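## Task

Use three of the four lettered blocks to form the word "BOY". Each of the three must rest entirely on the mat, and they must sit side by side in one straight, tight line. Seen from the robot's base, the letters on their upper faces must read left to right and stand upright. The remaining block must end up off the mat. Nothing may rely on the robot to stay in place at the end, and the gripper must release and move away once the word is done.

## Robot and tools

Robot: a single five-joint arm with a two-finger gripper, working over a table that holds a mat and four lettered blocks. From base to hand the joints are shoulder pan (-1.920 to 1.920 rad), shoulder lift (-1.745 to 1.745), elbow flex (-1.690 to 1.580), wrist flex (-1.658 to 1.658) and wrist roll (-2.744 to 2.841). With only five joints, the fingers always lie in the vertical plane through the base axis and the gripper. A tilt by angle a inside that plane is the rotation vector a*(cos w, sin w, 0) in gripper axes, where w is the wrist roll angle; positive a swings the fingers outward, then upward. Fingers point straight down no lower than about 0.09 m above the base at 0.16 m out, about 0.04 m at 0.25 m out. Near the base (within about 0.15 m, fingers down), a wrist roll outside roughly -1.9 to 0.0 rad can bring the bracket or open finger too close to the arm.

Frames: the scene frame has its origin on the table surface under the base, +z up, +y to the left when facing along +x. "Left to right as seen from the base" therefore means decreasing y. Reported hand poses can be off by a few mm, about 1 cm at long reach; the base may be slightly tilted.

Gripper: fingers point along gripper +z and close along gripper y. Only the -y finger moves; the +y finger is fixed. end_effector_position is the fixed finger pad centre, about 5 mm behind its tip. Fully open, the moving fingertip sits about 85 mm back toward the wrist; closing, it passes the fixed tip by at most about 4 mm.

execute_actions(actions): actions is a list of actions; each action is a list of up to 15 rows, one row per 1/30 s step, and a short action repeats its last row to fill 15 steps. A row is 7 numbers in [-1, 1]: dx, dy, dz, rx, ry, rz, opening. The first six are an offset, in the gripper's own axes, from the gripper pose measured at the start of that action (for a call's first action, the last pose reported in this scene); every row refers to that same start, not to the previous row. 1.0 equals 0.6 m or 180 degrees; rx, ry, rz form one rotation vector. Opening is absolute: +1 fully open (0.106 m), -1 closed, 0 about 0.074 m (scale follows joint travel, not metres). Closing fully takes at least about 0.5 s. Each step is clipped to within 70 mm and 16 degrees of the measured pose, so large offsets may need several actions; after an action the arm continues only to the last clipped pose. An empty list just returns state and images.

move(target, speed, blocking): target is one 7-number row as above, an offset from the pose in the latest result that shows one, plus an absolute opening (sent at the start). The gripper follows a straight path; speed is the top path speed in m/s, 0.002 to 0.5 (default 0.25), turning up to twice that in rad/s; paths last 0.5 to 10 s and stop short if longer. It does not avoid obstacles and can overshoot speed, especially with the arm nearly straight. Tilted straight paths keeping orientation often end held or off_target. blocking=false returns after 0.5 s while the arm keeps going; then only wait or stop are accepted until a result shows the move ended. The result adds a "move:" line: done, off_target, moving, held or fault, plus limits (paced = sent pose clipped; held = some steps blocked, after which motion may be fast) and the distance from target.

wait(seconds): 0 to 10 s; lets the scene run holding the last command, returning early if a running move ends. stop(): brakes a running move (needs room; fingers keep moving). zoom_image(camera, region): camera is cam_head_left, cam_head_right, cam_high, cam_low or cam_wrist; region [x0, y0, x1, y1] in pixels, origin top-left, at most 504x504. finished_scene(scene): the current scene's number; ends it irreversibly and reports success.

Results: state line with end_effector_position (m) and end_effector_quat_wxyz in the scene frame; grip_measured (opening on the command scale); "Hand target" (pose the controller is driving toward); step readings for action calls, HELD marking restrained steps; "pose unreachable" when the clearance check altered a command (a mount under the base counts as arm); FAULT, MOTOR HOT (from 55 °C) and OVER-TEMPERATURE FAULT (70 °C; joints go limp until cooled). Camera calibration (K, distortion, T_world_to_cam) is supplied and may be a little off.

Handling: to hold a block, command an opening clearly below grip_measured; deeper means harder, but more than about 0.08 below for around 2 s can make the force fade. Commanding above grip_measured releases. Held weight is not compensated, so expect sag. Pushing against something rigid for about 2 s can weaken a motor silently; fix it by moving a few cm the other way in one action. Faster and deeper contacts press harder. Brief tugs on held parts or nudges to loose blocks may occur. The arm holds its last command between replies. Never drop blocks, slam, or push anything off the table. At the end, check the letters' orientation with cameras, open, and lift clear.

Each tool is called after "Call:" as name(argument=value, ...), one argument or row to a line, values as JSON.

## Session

Call:
execute_actions(
  actions=[],
)

Scene clock: 0.00 s.
end_effector_position=(+0.2817, +0.1230, +0.3606) grip_measured=+1.00 end_effector_quat_wxyz=(+0.701, -0.469, +0.448, -0.298)
Joint positions: [-0.438 -0.076 -0.691  0.593 -0.309  0.106]
Hand target: +0.282, +0.123, +0.361; +0.701, -0.469, +0.448, -0.298
camera_calibration (this result's frames):
cam_wrist: T_world_to_cam=[[0.0489878, -0.367421, 0.928764, -0.305511], [-0.12021, -0.92529, -0.359706, 0.301011], [0.991539, -0.0940251, -0.0894955, -0.168814], [0, 0, 0, 1]] pos_world=[0.218537, 0.150399, 0.376915]

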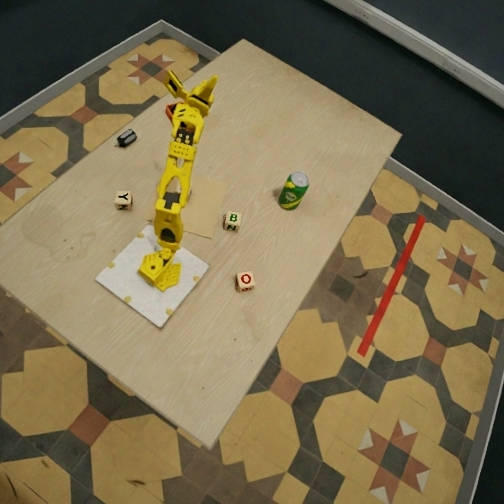

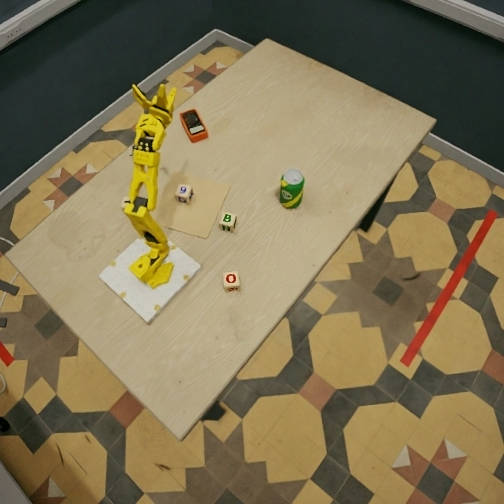

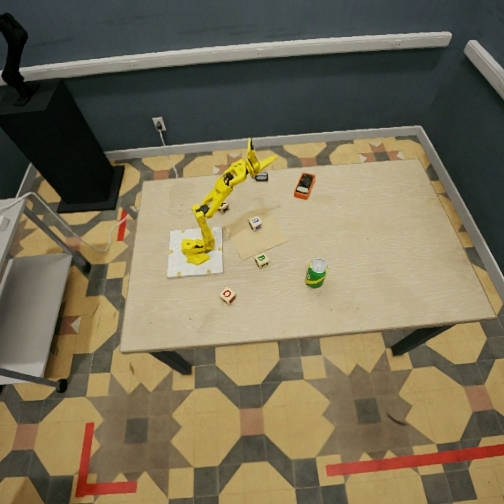

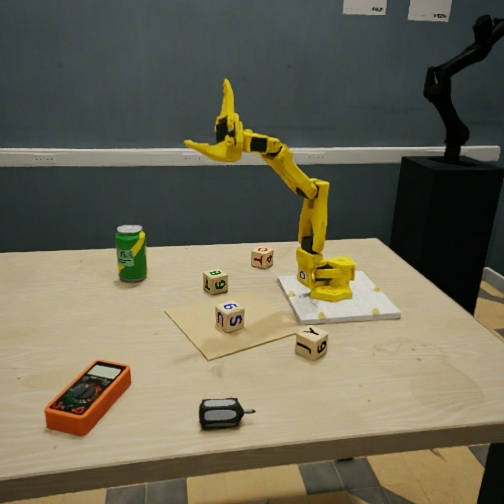

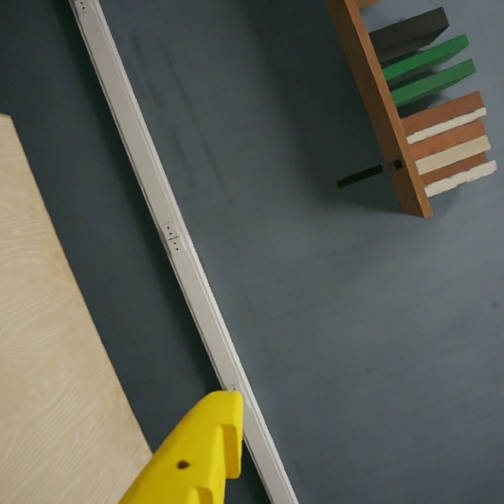

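Call:
zoom_image(
  camera="cam_head_left",
  region=[100, 160, 270, 300],
)

Call:
zoom_image(
  camera="cam_head_right",
  region=[110, 160, 260, 300],
)

Call:
zoom_image(
  camera="cam_high",
  region=[195, 190, 305, 310],
)

Call:
zoom_image(
  camera="cam_low",
  region=[155, 235, 345, 370],
)

Region (100, 160, 270, 300) of cam_head_left's 504x504 image, scaled by 2.965, with more detail than that image has; it fills the top 415 rows of this view, and the rest is white.

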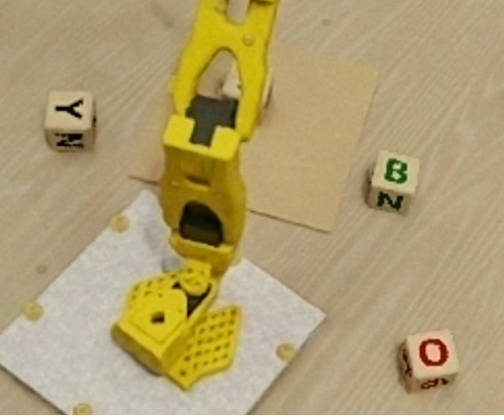

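Region (110, 160, 260, 300) of cam_head_right's 504x504 image, scaled by 3.360, with more detail than that image has; it fills the top 470 rows of this view, and the rest is white.

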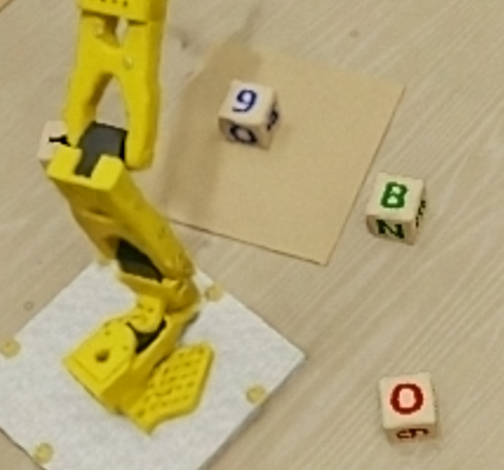

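Region (195, 190, 305, 310) of cam_high's 504x504 image, scaled by 4.200, with more detail than that image has; it fills the left 462 columns of this view, and the rest is white.

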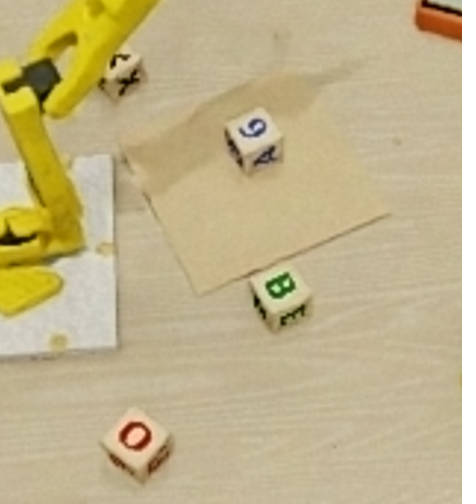

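Region (155, 235, 345, 370) of cam_low's 504x504 image, scaled by 2.653, with more detail than that image has; it fills the top 358 rows of this view, and the rest is white.

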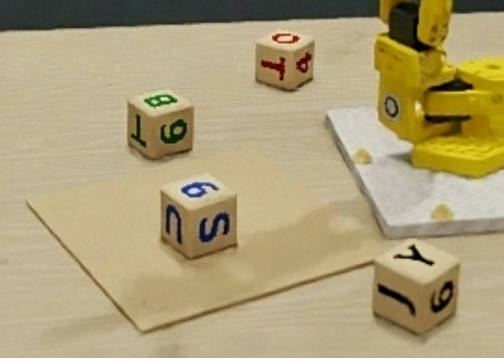

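Call:
execute_actions(
  actions=[],
)

Scene clock: 2.40 s.
end_effector_position=(+0.2817, +0.1230, +0.3606) grip_measured=+1.00 end_effector_quat_wxyz=(+0.701, -0.469, +0.448, -0.298)
Joint positions: [-0.438 -0.076 -0.691  0.593 -0.309  0.106]
Hand target: +0.282, +0.123, +0.361; +0.701, -0.469, +0.448, -0.298
camera_calibration (this result's frames):
cam_wrist: T_world_to_cam=[[0.0489878, -0.367421, 0.928764, -0.305511], [-0.12021, -0.92529, -0.359706, 0.301011], [0.991539, -0.0940251, -0.0894955, -0.168814], [0, 0, 0, 1]] pos_world=[0.218537, 0.150399, 0.376915]

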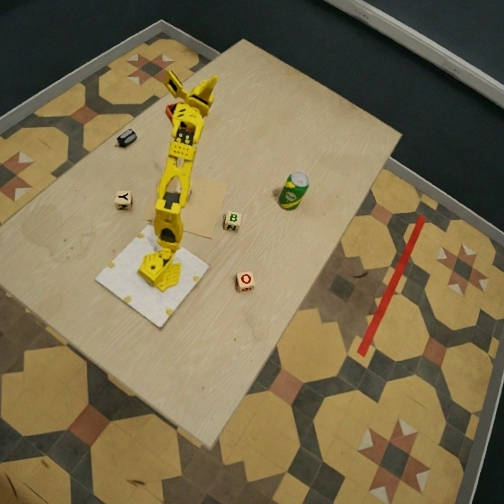

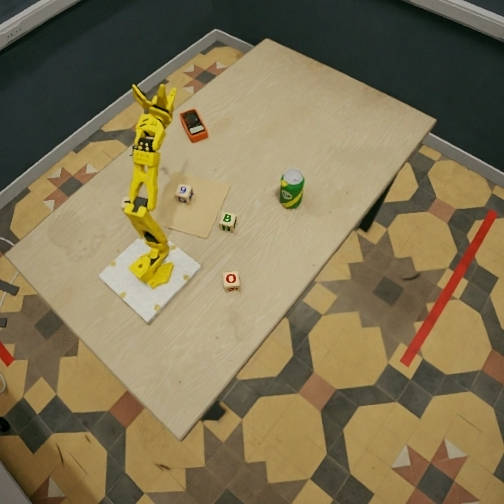

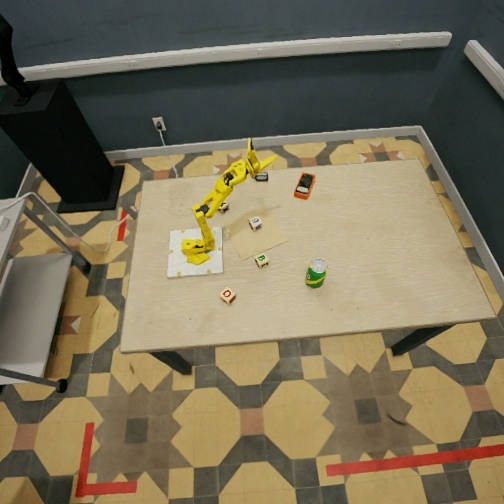

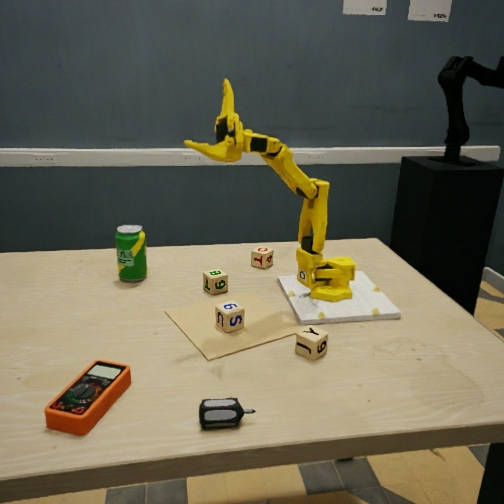

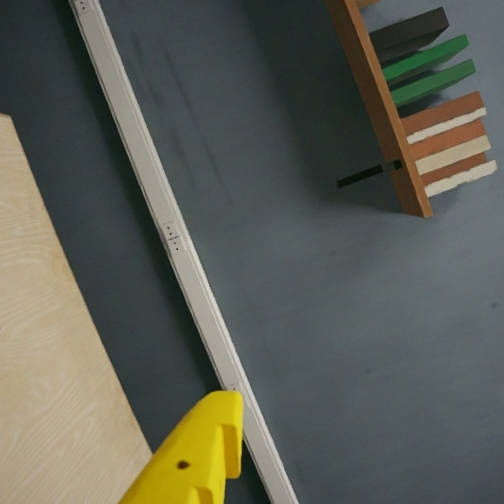

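Call:
zoom_image(
  camera="cam_head_right",
  region=[130, 160, 270, 300],
)

Call:
zoom_image(
  camera="cam_head_left",
  region=[100, 160, 270, 330],
)

Call:
zoom_image(
  camera="cam_low",
  region=[150, 230, 410, 380],
)

Call:
zoom_image(
  camera="cam_high",
  region=[160, 190, 300, 310],
)

Region (130, 160, 270, 300) of cam_head_right's 504x504 image, scaled by 3.600, with more detail than that image has.

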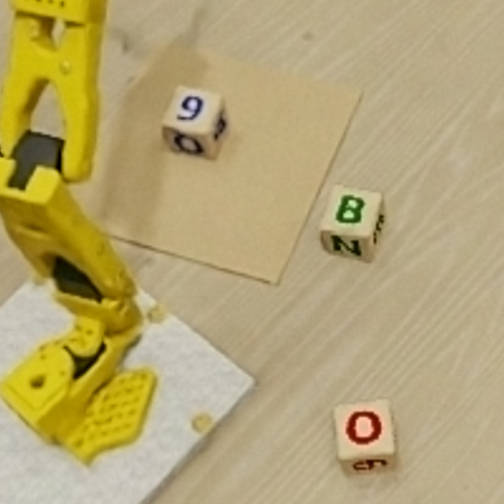

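Region (100, 160, 270, 330) of cam_head_left's 504x504 image, scaled by 2.965, with more detail than that image has.

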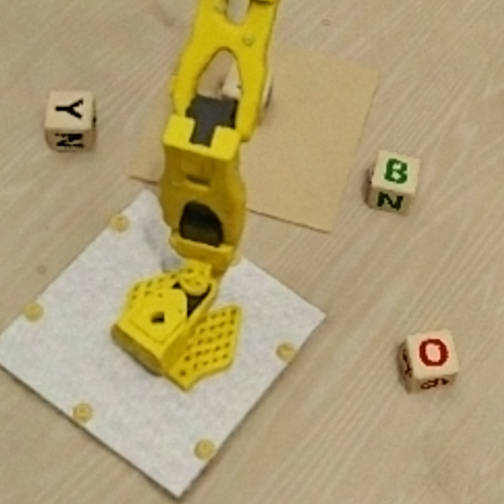

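Region (150, 230, 410, 380) of cam_low's 504x504 image, scaled by 1.938, with more detail than that image has; it fills the top 291 rows of this view, and the rest is white.

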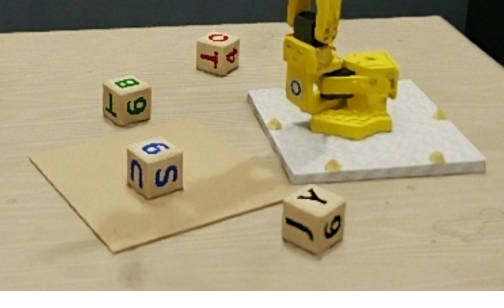

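Region (160, 190, 300, 310) of cam_high's 504x504 image, scaled by 3.600, with more detail than that image has; it fills the top 432 rows of this view, and the rest is white.

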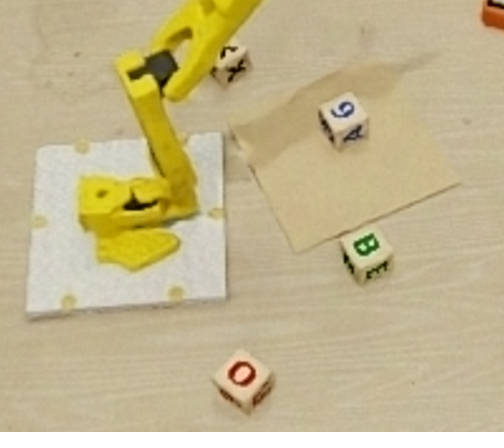

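Call:
move(
  target=[0.1312, 0.4165, -0.234, -0.5486, 0.0792, -0.1016, -0.15],
  speed=0.5,
)

Scene clock: 14.70 s.
end_effector_position=(+0.1902, +0.0941, +0.0841) grip_measured=-0.14 end_effector_quat_wxyz=(-0.018, +0.846, -0.533, +0.009)
Joint positions: [-0.493  0.157 -0.18   1.539  0.034  0.065]
Hand target: +0.185, +0.094, +0.079; -0.001, +0.852, -0.524, -0.001
Off the commanded pose: 0.007 m, 3 deg.
move: off_target
camera_calibration (this result's frames):
cam_wrist: T_world_to_cam=[[0.903804, 0.427859, -0.00867835, -0.21339], [0.368348, -0.767452, 0.524726, -0.0183647], [0.217848, -0.477446, -0.851227, 0.141734], [0, 0, 0, 1]] pos_world=[0.168751, 0.144877, 0.128432]

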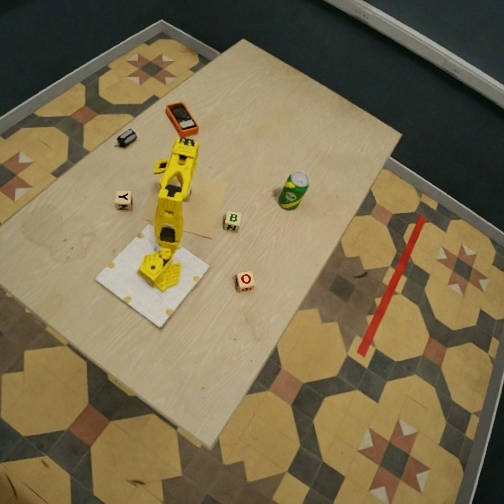

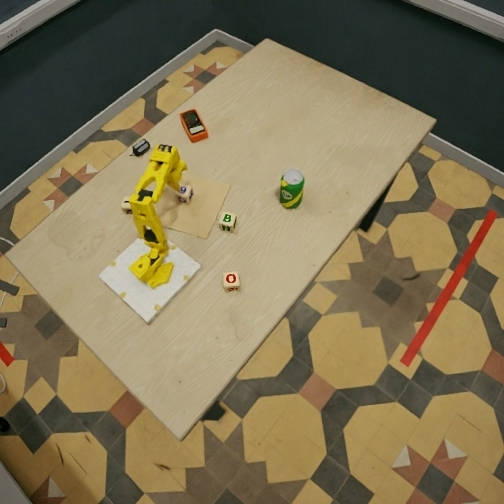

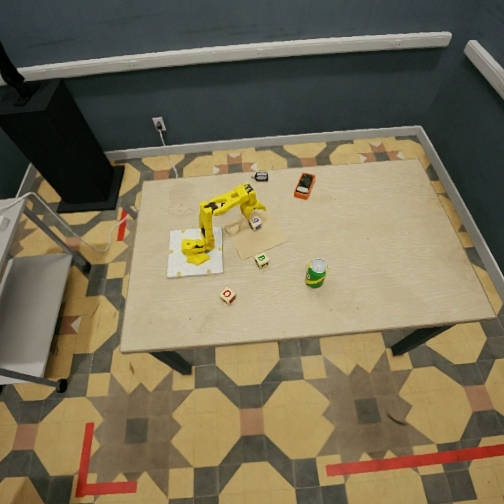

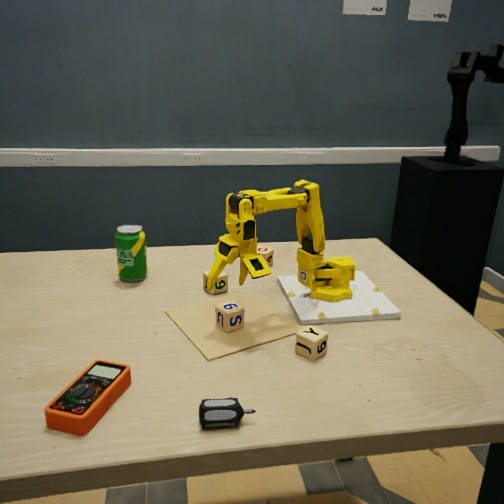

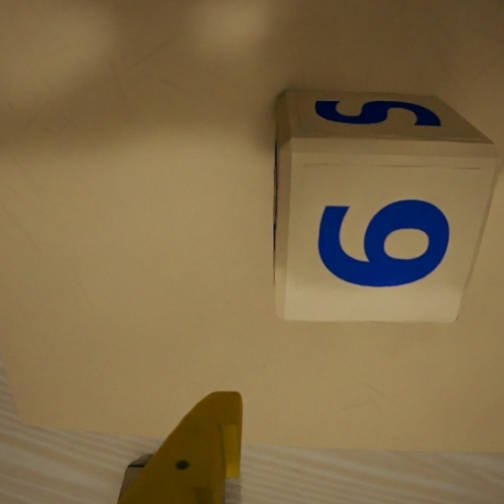

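Call:
zoom_image(
  camera="cam_wrist",
  region=[252, 80, 504, 332],
)

Region (252, 80, 504, 332) of cam_wrist's 504x504 image, scaled by 2.000.

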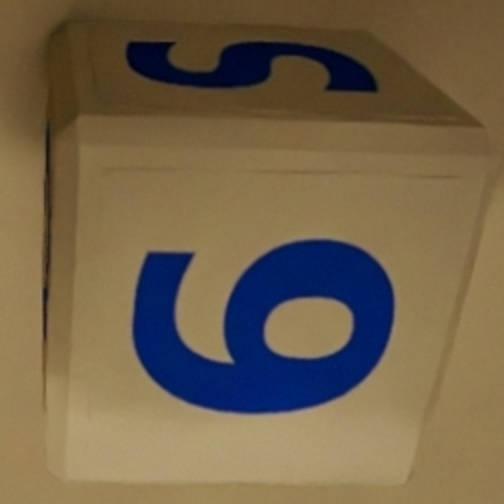

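Call:
move(
  target=[-0.0093, 0.003, 0.1085, -0.0217, 0.0015, 0.002, -0.15],
  speed=0.18,
)

Scene clock: 19.10 s.
end_effector_position=(+0.1906, +0.0979, +0.0241) grip_measured=-0.14 end_effector_quat_wxyz=(+0.001, +0.844, -0.537, -0.003)
Joint positions: [-0.507  0.322  0.039  1.2    0.011  0.065]
Hand target: +0.187, +0.099, +0.019; +0.011, +0.844, -0.536, -0.008
Off the commanded pose: 0.006 m, 1 deg.
move: done
camera_calibration (this result's frames):
cam_wrist: T_world_to_cam=[[0.906332, 0.419012, -0.0546923, -0.214389], [0.383126, -0.760229, 0.524659, 0.0124614], [0.17826, -0.496469, -0.849554, 0.101776], [0, 0, 0, 1]] pos_world=[0.171391, 0.149834, 0.0682006]

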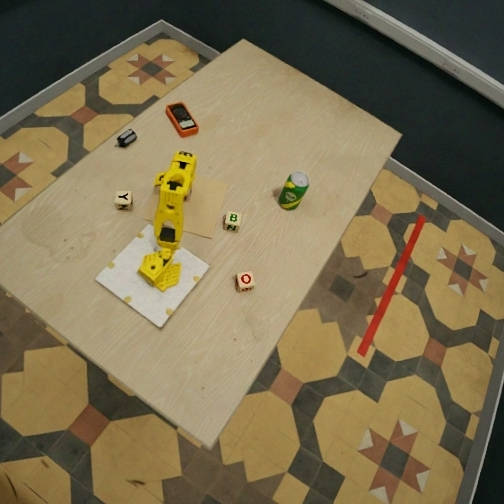

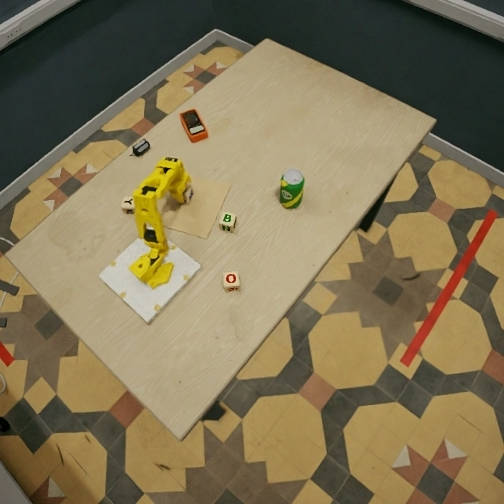

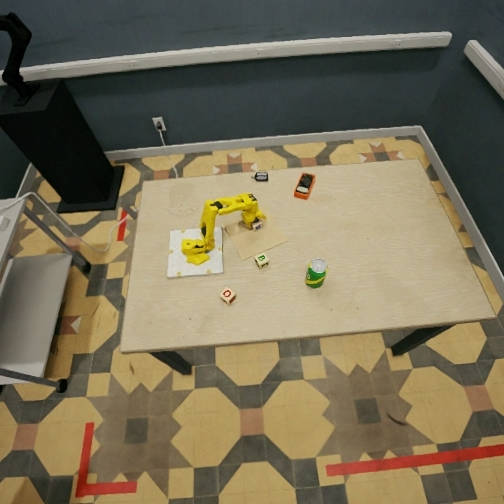

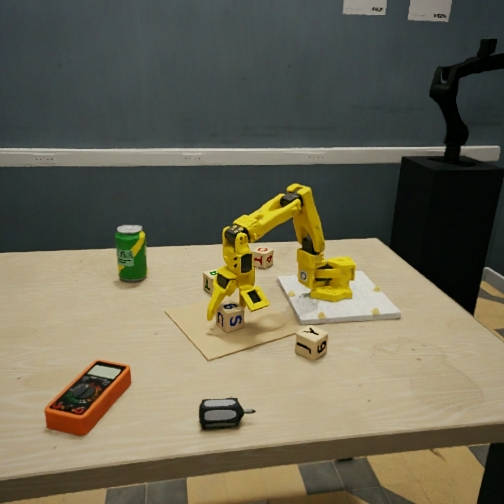

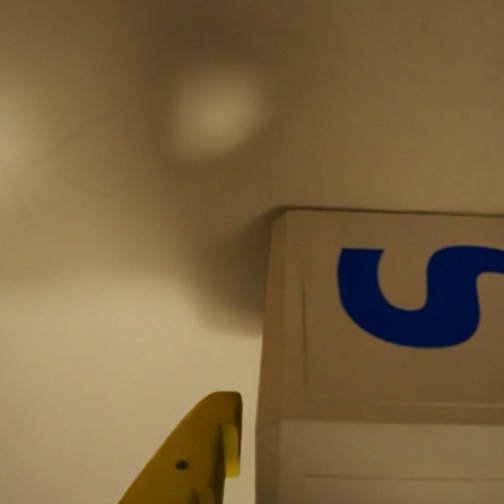

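Call:
execute_actions(
  actions=[
    [[-0.004,0.003,0.0085,-0.007,0,0,-0.2],[-0.004,0.002,0.0085,-0.007,0,0,-0.24],[-0.004,0.001,0.0085,-0.007,0,0,-0.28],[-0.004,0.0,0.0085,-0.007,0,0,-0.31],[-0.004,-0.001,0.0085,-0.007,0,0,-0.34],[-0.004,-0.002,0.0085,-0.007,0,0,-0.37],[-0.004,-0.003,0.0085,-0.007,0,0,-0.39],[-0.004,-0.004,0.0085,-0.007,0,0,-0.41],[-0.004,-0.004,0.0085,-0.007,0,0,-0.43],[-0.004,-0.004,0.0085,-0.007,0,0,-0.45],[-0.004,-0.004,0.0085,-0.007,0,0,-0.47],[-0.004,-0.004,0.0085,-0.007,0,0,-0.49],[-0.004,-0.004,0.0085,-0.007,0,0,-0.5],[-0.004,-0.004,0.0085,-0.007,0,0,-0.51],[-0.004,-0.004,0.0085,-0.007,0,0,-0.51]],
  ],
)

Scene clock: 20.17 s.
end_effector_position=(+0.1934, +0.0998, +0.0224) grip_measured=-0.44 end_effector_quat_wxyz=(+0.004, +0.844, -0.536, -0.004)
Joint positions: [-0.508  0.364 -0.01   1.214  0.011  0.044]
Hand target: +0.192, +0.101, +0.019; +0.010, +0.844, -0.536, -0.008
Off the commanded pose: 0.004 m, 1 deg.
Step readings (end_effector_position):
0: (+0.1906, +0.0979, +0.0241)
1: (+0.1906, +0.0979, +0.0241)
2: (+0.1903, +0.0978, +0.0235)
4: (+0.1899, +0.0980, +0.0225)
8: (+0.1920, +0.0990, +0.0216)
15: end_effector_position above
camera_calibration (this result's frames):
cam_wrist: T_world_to_cam=[[0.905365, 0.420258, -0.0608085, -0.217576], [0.387169, -0.758165, 0.524676, 0.0126665], [0.174397, -0.498567, -0.849127, 0.101702], [0, 0, 0, 1]] pos_world=[0.174345, 0.151747, 0.0664819]

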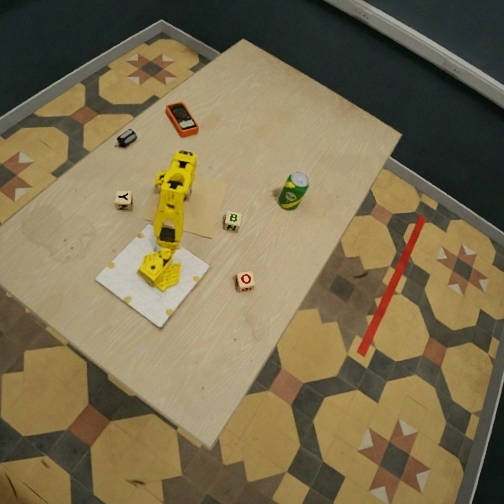

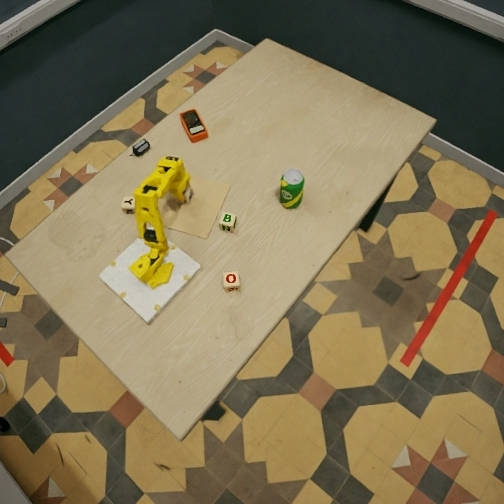

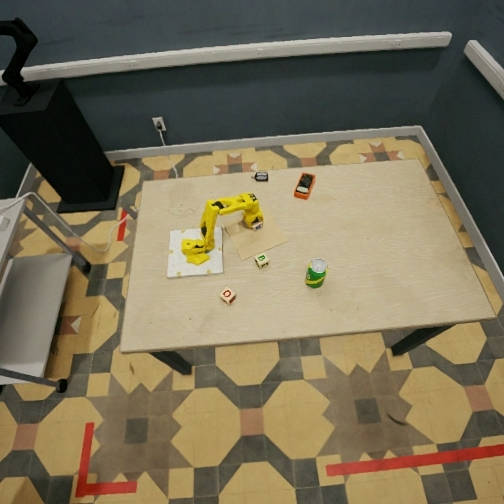

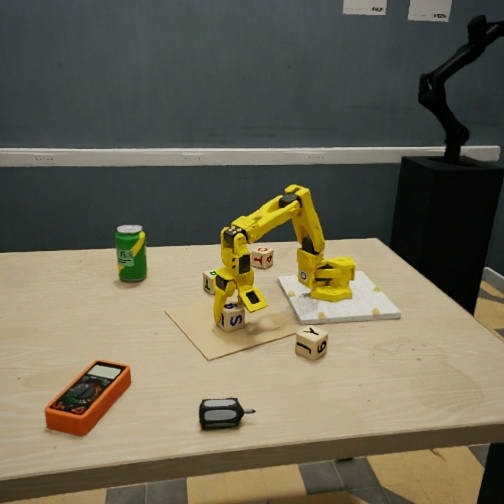

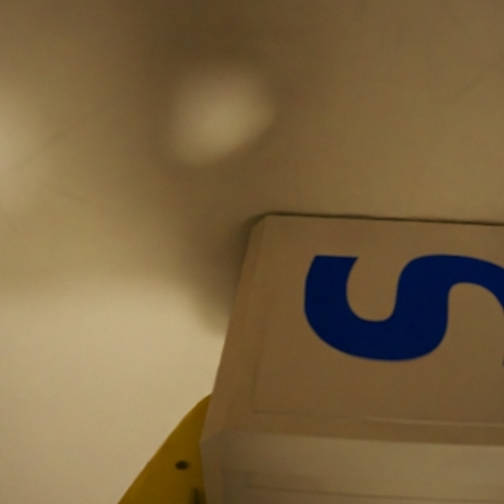

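Call:
execute_actions(
  actions=[
    [[0,0,-0.0017,0,0,0,-0.51],[0,0,-0.005,0,0,0,-0.51],[0,0,-0.01,0,0,0,-0.51],[0,0,-0.0167,0,0,0,-0.51],[0.0004,0.0002,-0.025,0,0,0,-0.51],[0.0012,0.0007,-0.035,0,0,0,-0.51],[0.0026,0.0017,-0.045,0,0,0,-0.51],[0.005,0.0031,-0.0567,0,0,0,-0.51],[0.0083,0.0052,-0.0667,0,0,0,-0.51],[0.0126,0.0079,-0.0767,0,0,0,-0.51],[0.0181,0.0113,-0.085,0,0,0,-0.51],[0.0247,0.0155,-0.0917,0,0,0,-0.51],[0.0325,0.0204,-0.0967,0,0,0,-0.51],[0.0414,0.026,-0.1,0,0,0,-0.51],[0.0514,0.0323,-0.1033,0,0,0,-0.51]],
    [[0.0412,0.0259,-0.02,0,0,0,-0.51],[0.0533,0.0334,-0.0217,0,0,0,-0.51],[0.0661,0.0415,-0.0217,0,0,0,-0.51],[0.0799,0.0502,-0.0217,0,0,0,-0.51],[0.0945,0.0593,-0.0217,0,0,0,-0.51],[0.1094,0.0687,-0.0217,0,0,0,-0.51],[0.1247,0.0782,-0.0217,0,0,0,-0.51],[0.1403,0.088,-0.0217,0,0,0,-0.51],[0.1563,0.0981,-0.0217,0,0,0,-0.51],[0.1723,0.1081,-0.0217,0,0,0,-0.51],[0.188,0.1179,-0.0217,0,0,0,-0.51],[0.2032,0.1275,-0.0217,0,0,0,-0.51],[0.2182,0.1369,-0.0217,0,0,0,-0.51],[0.2327,0.146,-0.0217,0,0,0,-0.51],[0.2466,0.1547,-0.0217,0,0,0,-0.51]],
    [[0.064,0.0401,-0.005,0,0,0,-0.51],[0.076,0.0477,-0.005,0,0,0,-0.51],[0.087,0.0546,-0.0033,0,0,0,-0.51],[0.0974,0.0611,0,0,0,0,-0.51],[0.1062,0.0666,0.005,0,0,0,-0.51],[0.1141,0.0716,0.0117,0,0,0,-0.51],[0.1204,0.0756,0.0183,0,0,0,-0.51],[0.1261,0.0791,0.0267,0,0,0,-0.51],[0.1304,0.0818,0.035,0,0,0,-0.51],[0.1336,0.0838,0.0433,0,0,0,-0.51],[0.1361,0.0854,0.05,0,0,0,-0.51],[0.1375,0.0863,0.0567,0,0,0,-0.51],[0.1382,0.0867,0.0617,0,0,0,-0.51],[0.1386,0.0869,0.065,0,0,0,-0.51],[0.1386,0.0869,0.0667,0,0,0,-0.51]],
  ],
)

Scene clock: 26.30 s.
end_effector_position=(+0.1594, -0.1481, +0.0560) grip_measured=-0.45 end_effector_quat_wxyz=(+0.005, +0.839, -0.544, -0.007)
Joint positions: [ 0.685  0.266 -0.111  1.421  1.186  0.043]
Hand target: +0.158, -0.151, +0.048; +0.004, +0.840, -0.543, -0.012
Off the commanded pose: 0.009 m, 1 deg.
Step readings (end_effector_position; steps 1 to 15: 1st action; 16 to 30: 2nd action; 31 to 45: 3rd action):
0: (+0.1931, +0.0996, +0.0224)
1: (+0.1933, +0.0997, +0.0227)
2: (+0.1932, +0.0996, +0.0233)
4: (+0.1926, +0.0993, +0.0256)
8: (+0.1913, +0.0987, +0.0367)
15: (+0.1905, +0.0818, +0.0723)
16: (+0.1910, +0.0767, +0.0762)
17: (+0.1909, +0.0707, +0.0792)
19: (+0.1892, +0.0557, +0.0826)
23: (+0.1836, +0.0199, +0.0840)
30: (+0.1729, -0.0535, +0.0868)
31: (+0.1707, -0.0642, +0.0874)
32: (+0.1689, -0.0743, +0.0883)
34: (+0.1655, -0.0937, +0.0892)
38: (+0.1601, -0.1244, +0.0826)
45: end_effector_position above
camera_calibration (this result's frames):
cam_wrist: T_world_to_cam=[[0.912582, 0.403618, -0.0654716, -0.0840137], [0.376286, -0.766312, 0.520745, -0.17895], [0.160011, -0.499858, -0.851198, 0.01481], [0, 0, 0, 1]] pos_world=[0.141636, -0.0958191, 0.100293]

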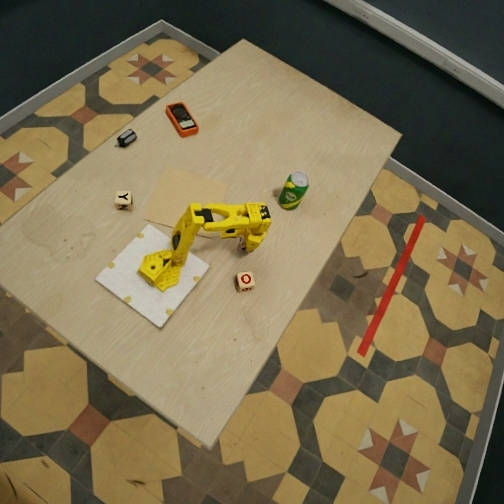

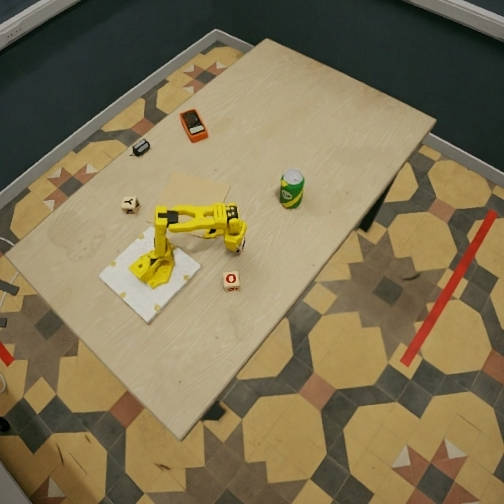

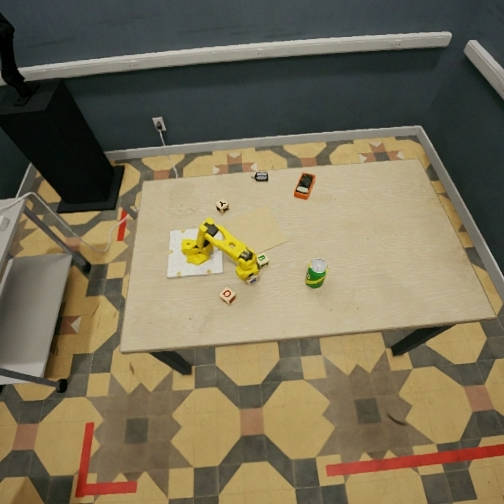

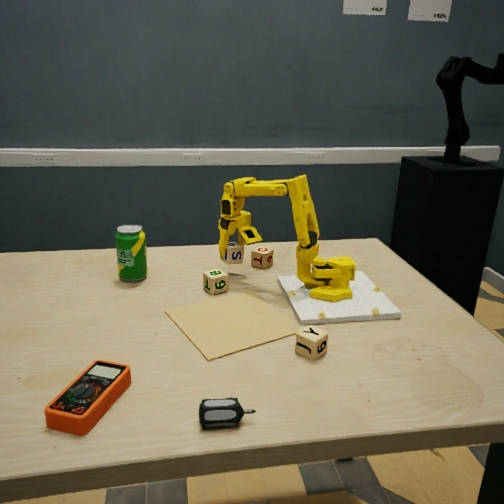

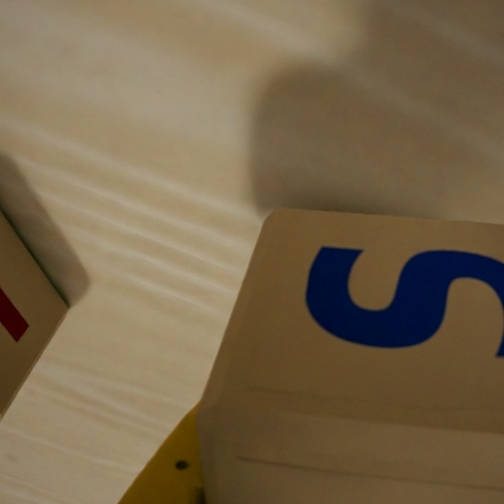

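Call:
execute_actions(
  actions=[
    [[0.004,0.003,0.017,0,0,0,-0.51],[0.004,0.003,0.022,0,0,0,-0.51],[0.004,0.003,0.028,0,0,0,-0.51],[0.004,0.003,0.035,0,0,0,-0.51],[0.004,0.003,0.042,0,0,0,-0.51],[0.004,0.003,0.048,0,0,0,-0.51],[0.004,0.003,0.054,0,0,0,-0.51],[0.004,0.003,0.059,0,0,0,-0.51],[0.004,0.003,0.0625,0,0,0,-0.51],[0.004,0.003,0.065,0,0,0,-0.51],[0.004,0.003,0.0665,0,0,0,-0.51],[0.004,0.003,0.0675,0,0,0,-0.51],[0.004,0.003,0.068,0,0,0,-0.51]],
  ],
)

Scene clock: 28.00 s.
end_effector_position=(+0.1610, -0.1513, +0.0219) grip_measured=-0.45 end_effector_quat_wxyz=(+0.006, +0.839, -0.544, +0.005)
Joint positions: [0.69  0.333 0.05  1.168 1.191 0.043]
Hand target: +0.157, -0.150, +0.016; +0.005, +0.839, -0.544, -0.007
Off the commanded pose: 0.007 m, 1 deg.
Step readings (end_effector_position):
0: (+0.1616, -0.1513, +0.0535)
1: (+0.1616, -0.1513, +0.0533)
2: (+0.1614, -0.1512, +0.0522)
4: (+0.1608, -0.1508, +0.0481)
8: (+0.1596, -0.1499, +0.0343)
15: end_effector_position above
camera_calibration (this result's frames):
cam_wrist: T_world_to_cam=[[0.913583, 0.402894, -0.0551502, -0.0868761], [0.366711, -0.757626, 0.539931, -0.161856], [0.175752, -0.513496, -0.839901, -0.0209258], [0, 0, 0, 1]] pos_world=[0.142401, -0.0983697, 0.0650242]

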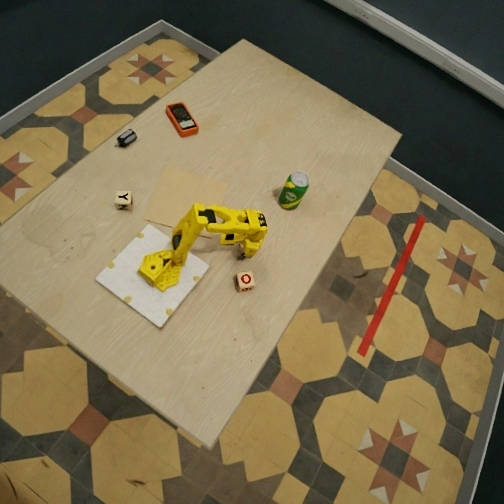

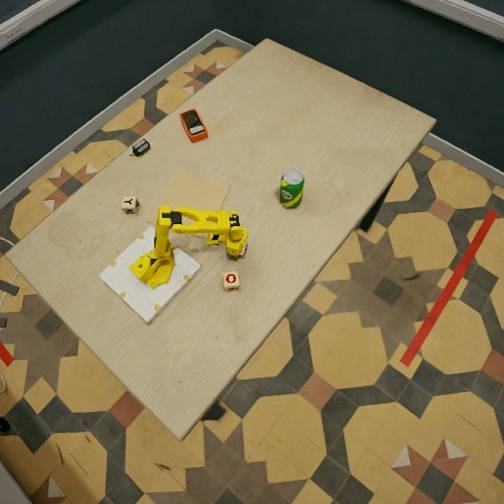

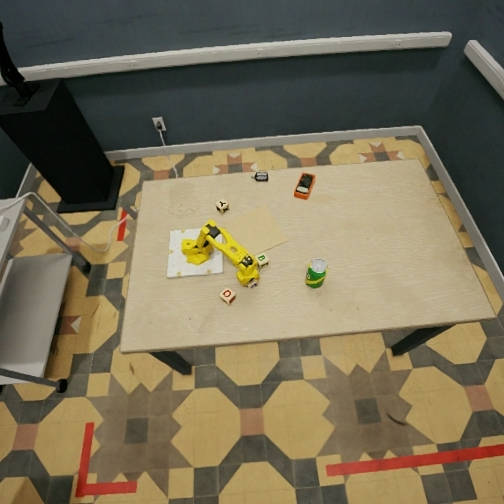

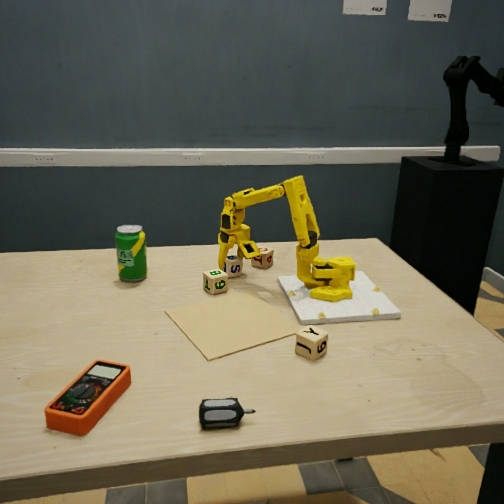

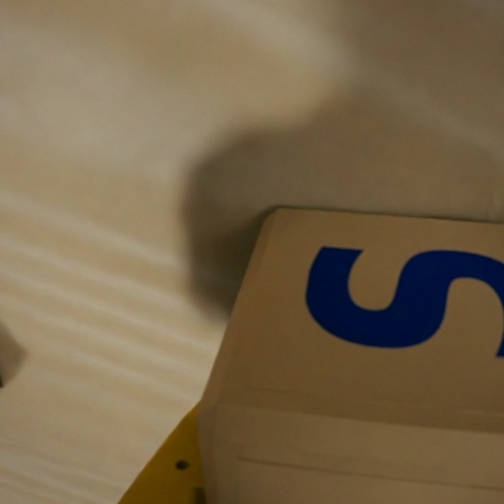

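Call:
execute_actions(
  actions=[
    [[-0.004,0.005,0.01,0,0,0,-0.47],[-0.004,0.005,0.01,0,0,0,-0.42],[-0.004,0.006,0.01,0,0,0,-0.37],[-0.004,0.007,0.01,0,0,0,-0.31],[-0.004,0.008,0.009,0,0,0,-0.25],[-0.004,0.008,0.005,0,0,0,-0.2],[-0.004,0.008,-0.002,0,0,0,-0.15],[-0.004,0.008,-0.01,0,0,0,-0.15],[-0.004,0.008,-0.02,0,0,0,-0.15],[-0.004,0.008,-0.032,0,0,0,-0.15],[-0.004,0.008,-0.0435,0,0,0,-0.15],[-0.004,0.008,-0.055,0,0,0,-0.15],[-0.0042,0.0078,-0.067,0,0,0,-0.15],[-0.0052,0.0063,-0.077,0,0,0,-0.15],[-0.0078,0.0029,-0.085,0,0,-0.001,-0.15]],
    [[-0.0102,-0.0069,-0.0467,0,0,-0.003,-0.15],[-0.0163,-0.0152,-0.0517,0,0,-0.0054,-0.15],[-0.0241,-0.0256,-0.055,0,0,-0.0084,-0.15],[-0.0331,-0.0377,-0.055,0,0,-0.0118,-0.15],[-0.0429,-0.051,-0.055,0,0,-0.0155,-0.15],[-0.0531,-0.0645,-0.055,0,0,-0.0194,-0.15],[-0.0629,-0.0778,-0.055,0,0,-0.0231,-0.15],[-0.0719,-0.0899,-0.055,0,0,-0.0265,-0.15],[-0.0797,-0.1003,-0.055,0,0,-0.0295,-0.15],[-0.0858,-0.1086,-0.055,0,0,-0.0318,-0.15],[-0.0902,-0.1144,-0.055,0,0,-0.0335,-0.15],[-0.0928,-0.1178,-0.055,0,0,-0.0344,-0.15],[-0.0938,-0.1193,-0.055,0,0,-0.0349,-0.15],[-0.094,-0.1195,-0.055,0,0,-0.0349,-0.15]],
  ],
)

Call:
execute_actions(
  actions=[],
)

Scene clock: 32.23 s.
end_effector_position=(+0.1967, -0.0717, +0.0861) grip_measured=-0.16 end_effector_quat_wxyz=(+0.001, +0.868, -0.496, +0.015)
Joint positions: [ 0.291  0.125 -0.148  1.553  0.903  0.063]
Hand target: +0.199, -0.067, +0.085; +0.002, +0.868, -0.496, +0.008
Off the commanded pose: 0.005 m, 1 deg.
Step readings (end_effector_position; steps 1 to 15: 1st action; 16 to 30: 2nd action):
0: (+0.1614, -0.1516, +0.0219)
1: (+0.1613, -0.1516, +0.0217)
2: (+0.1613, -0.1516, +0.0213)
4: (+0.1606, -0.1510, +0.0201)
8: (+0.1588, -0.1503, +0.0198)
15: (+0.1571, -0.1488, +0.0528)
16: (+0.1572, -0.1487, +0.0590)
17: (+0.1569, -0.1471, +0.0647)
19: (+0.1594, -0.1399, +0.0749)
23: (+0.1736, -0.1133, +0.0826)
30: end_effector_position above
camera_calibration (this result's frames):
cam_wrist: T_world_to_cam=[[0.864522, 0.501306, -0.0359853, -0.132954], [0.43592, -0.712272, 0.55013, -0.160549], [0.250152, -0.491286, -0.834303, 0.0540461], [0, 0, 0, 1]] pos_world=[0.171408, -0.021152, 0.128629]

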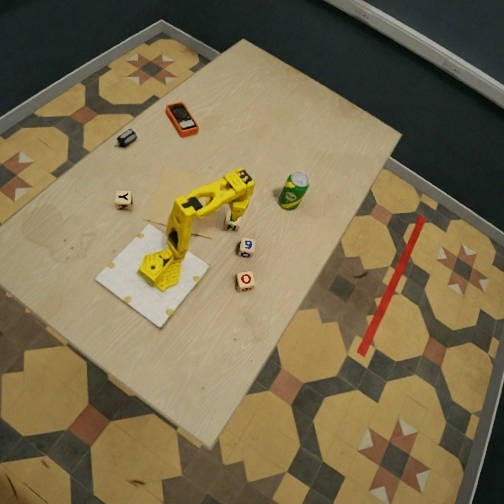

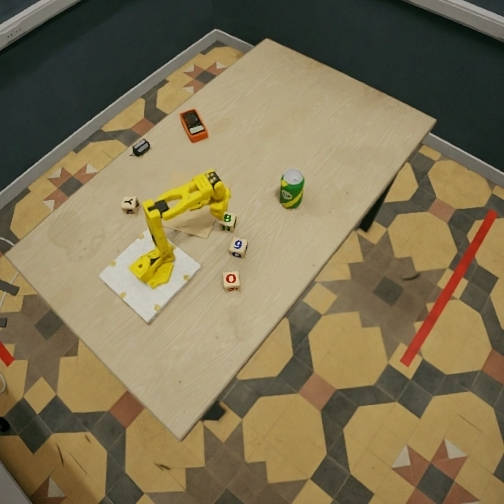

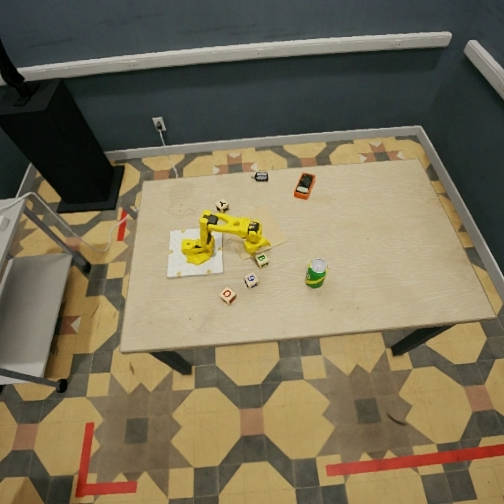

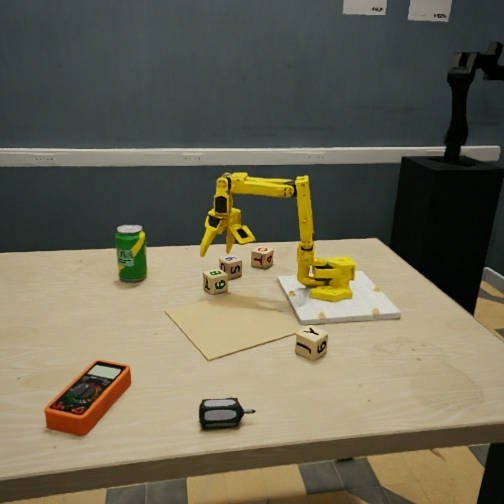

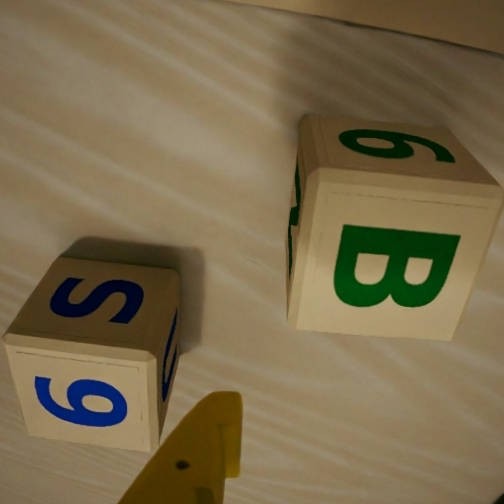

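Scene clock: 32.23 s.
end_effector_position=(+0.1967, -0.0717, +0.0861) grip_measured=-0.16 end_effector_quat_wxyz=(+0.001, +0.868, -0.496, +0.015)
Joint positions: [ 0.291  0.125 -0.148  1.553  0.903  0.063]
Hand target: +0.199, -0.067, +0.085; +0.002, +0.868, -0.496, +0.008
Off the commanded pose: 0.005 m, 1 deg.
camera_calibration (this result's frames):
cam_wrist: T_world_to_cam=[[0.864522, 0.501306, -0.0359853, -0.132954], [0.43592, -0.712272, 0.55013, -0.160549], [0.250152, -0.491286, -0.834303, 0.0540461], [0, 0, 0, 1]] pos_world=[0.171408, -0.021152, 0.128629]

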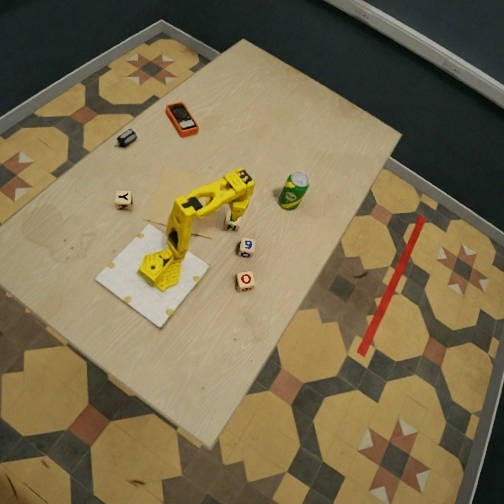

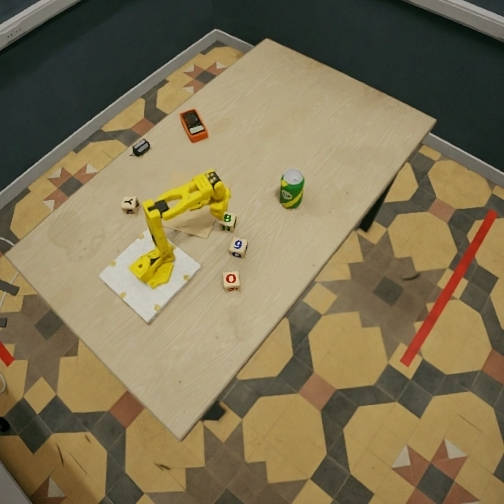

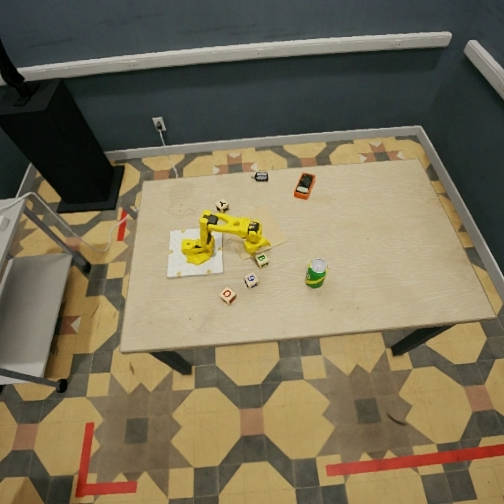

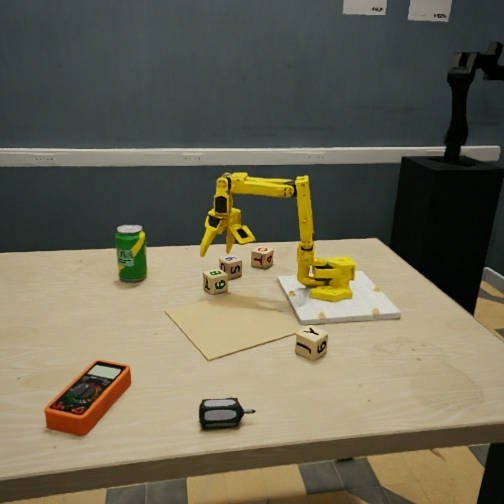

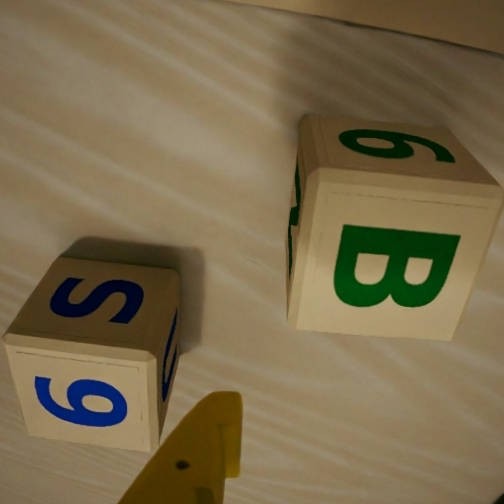

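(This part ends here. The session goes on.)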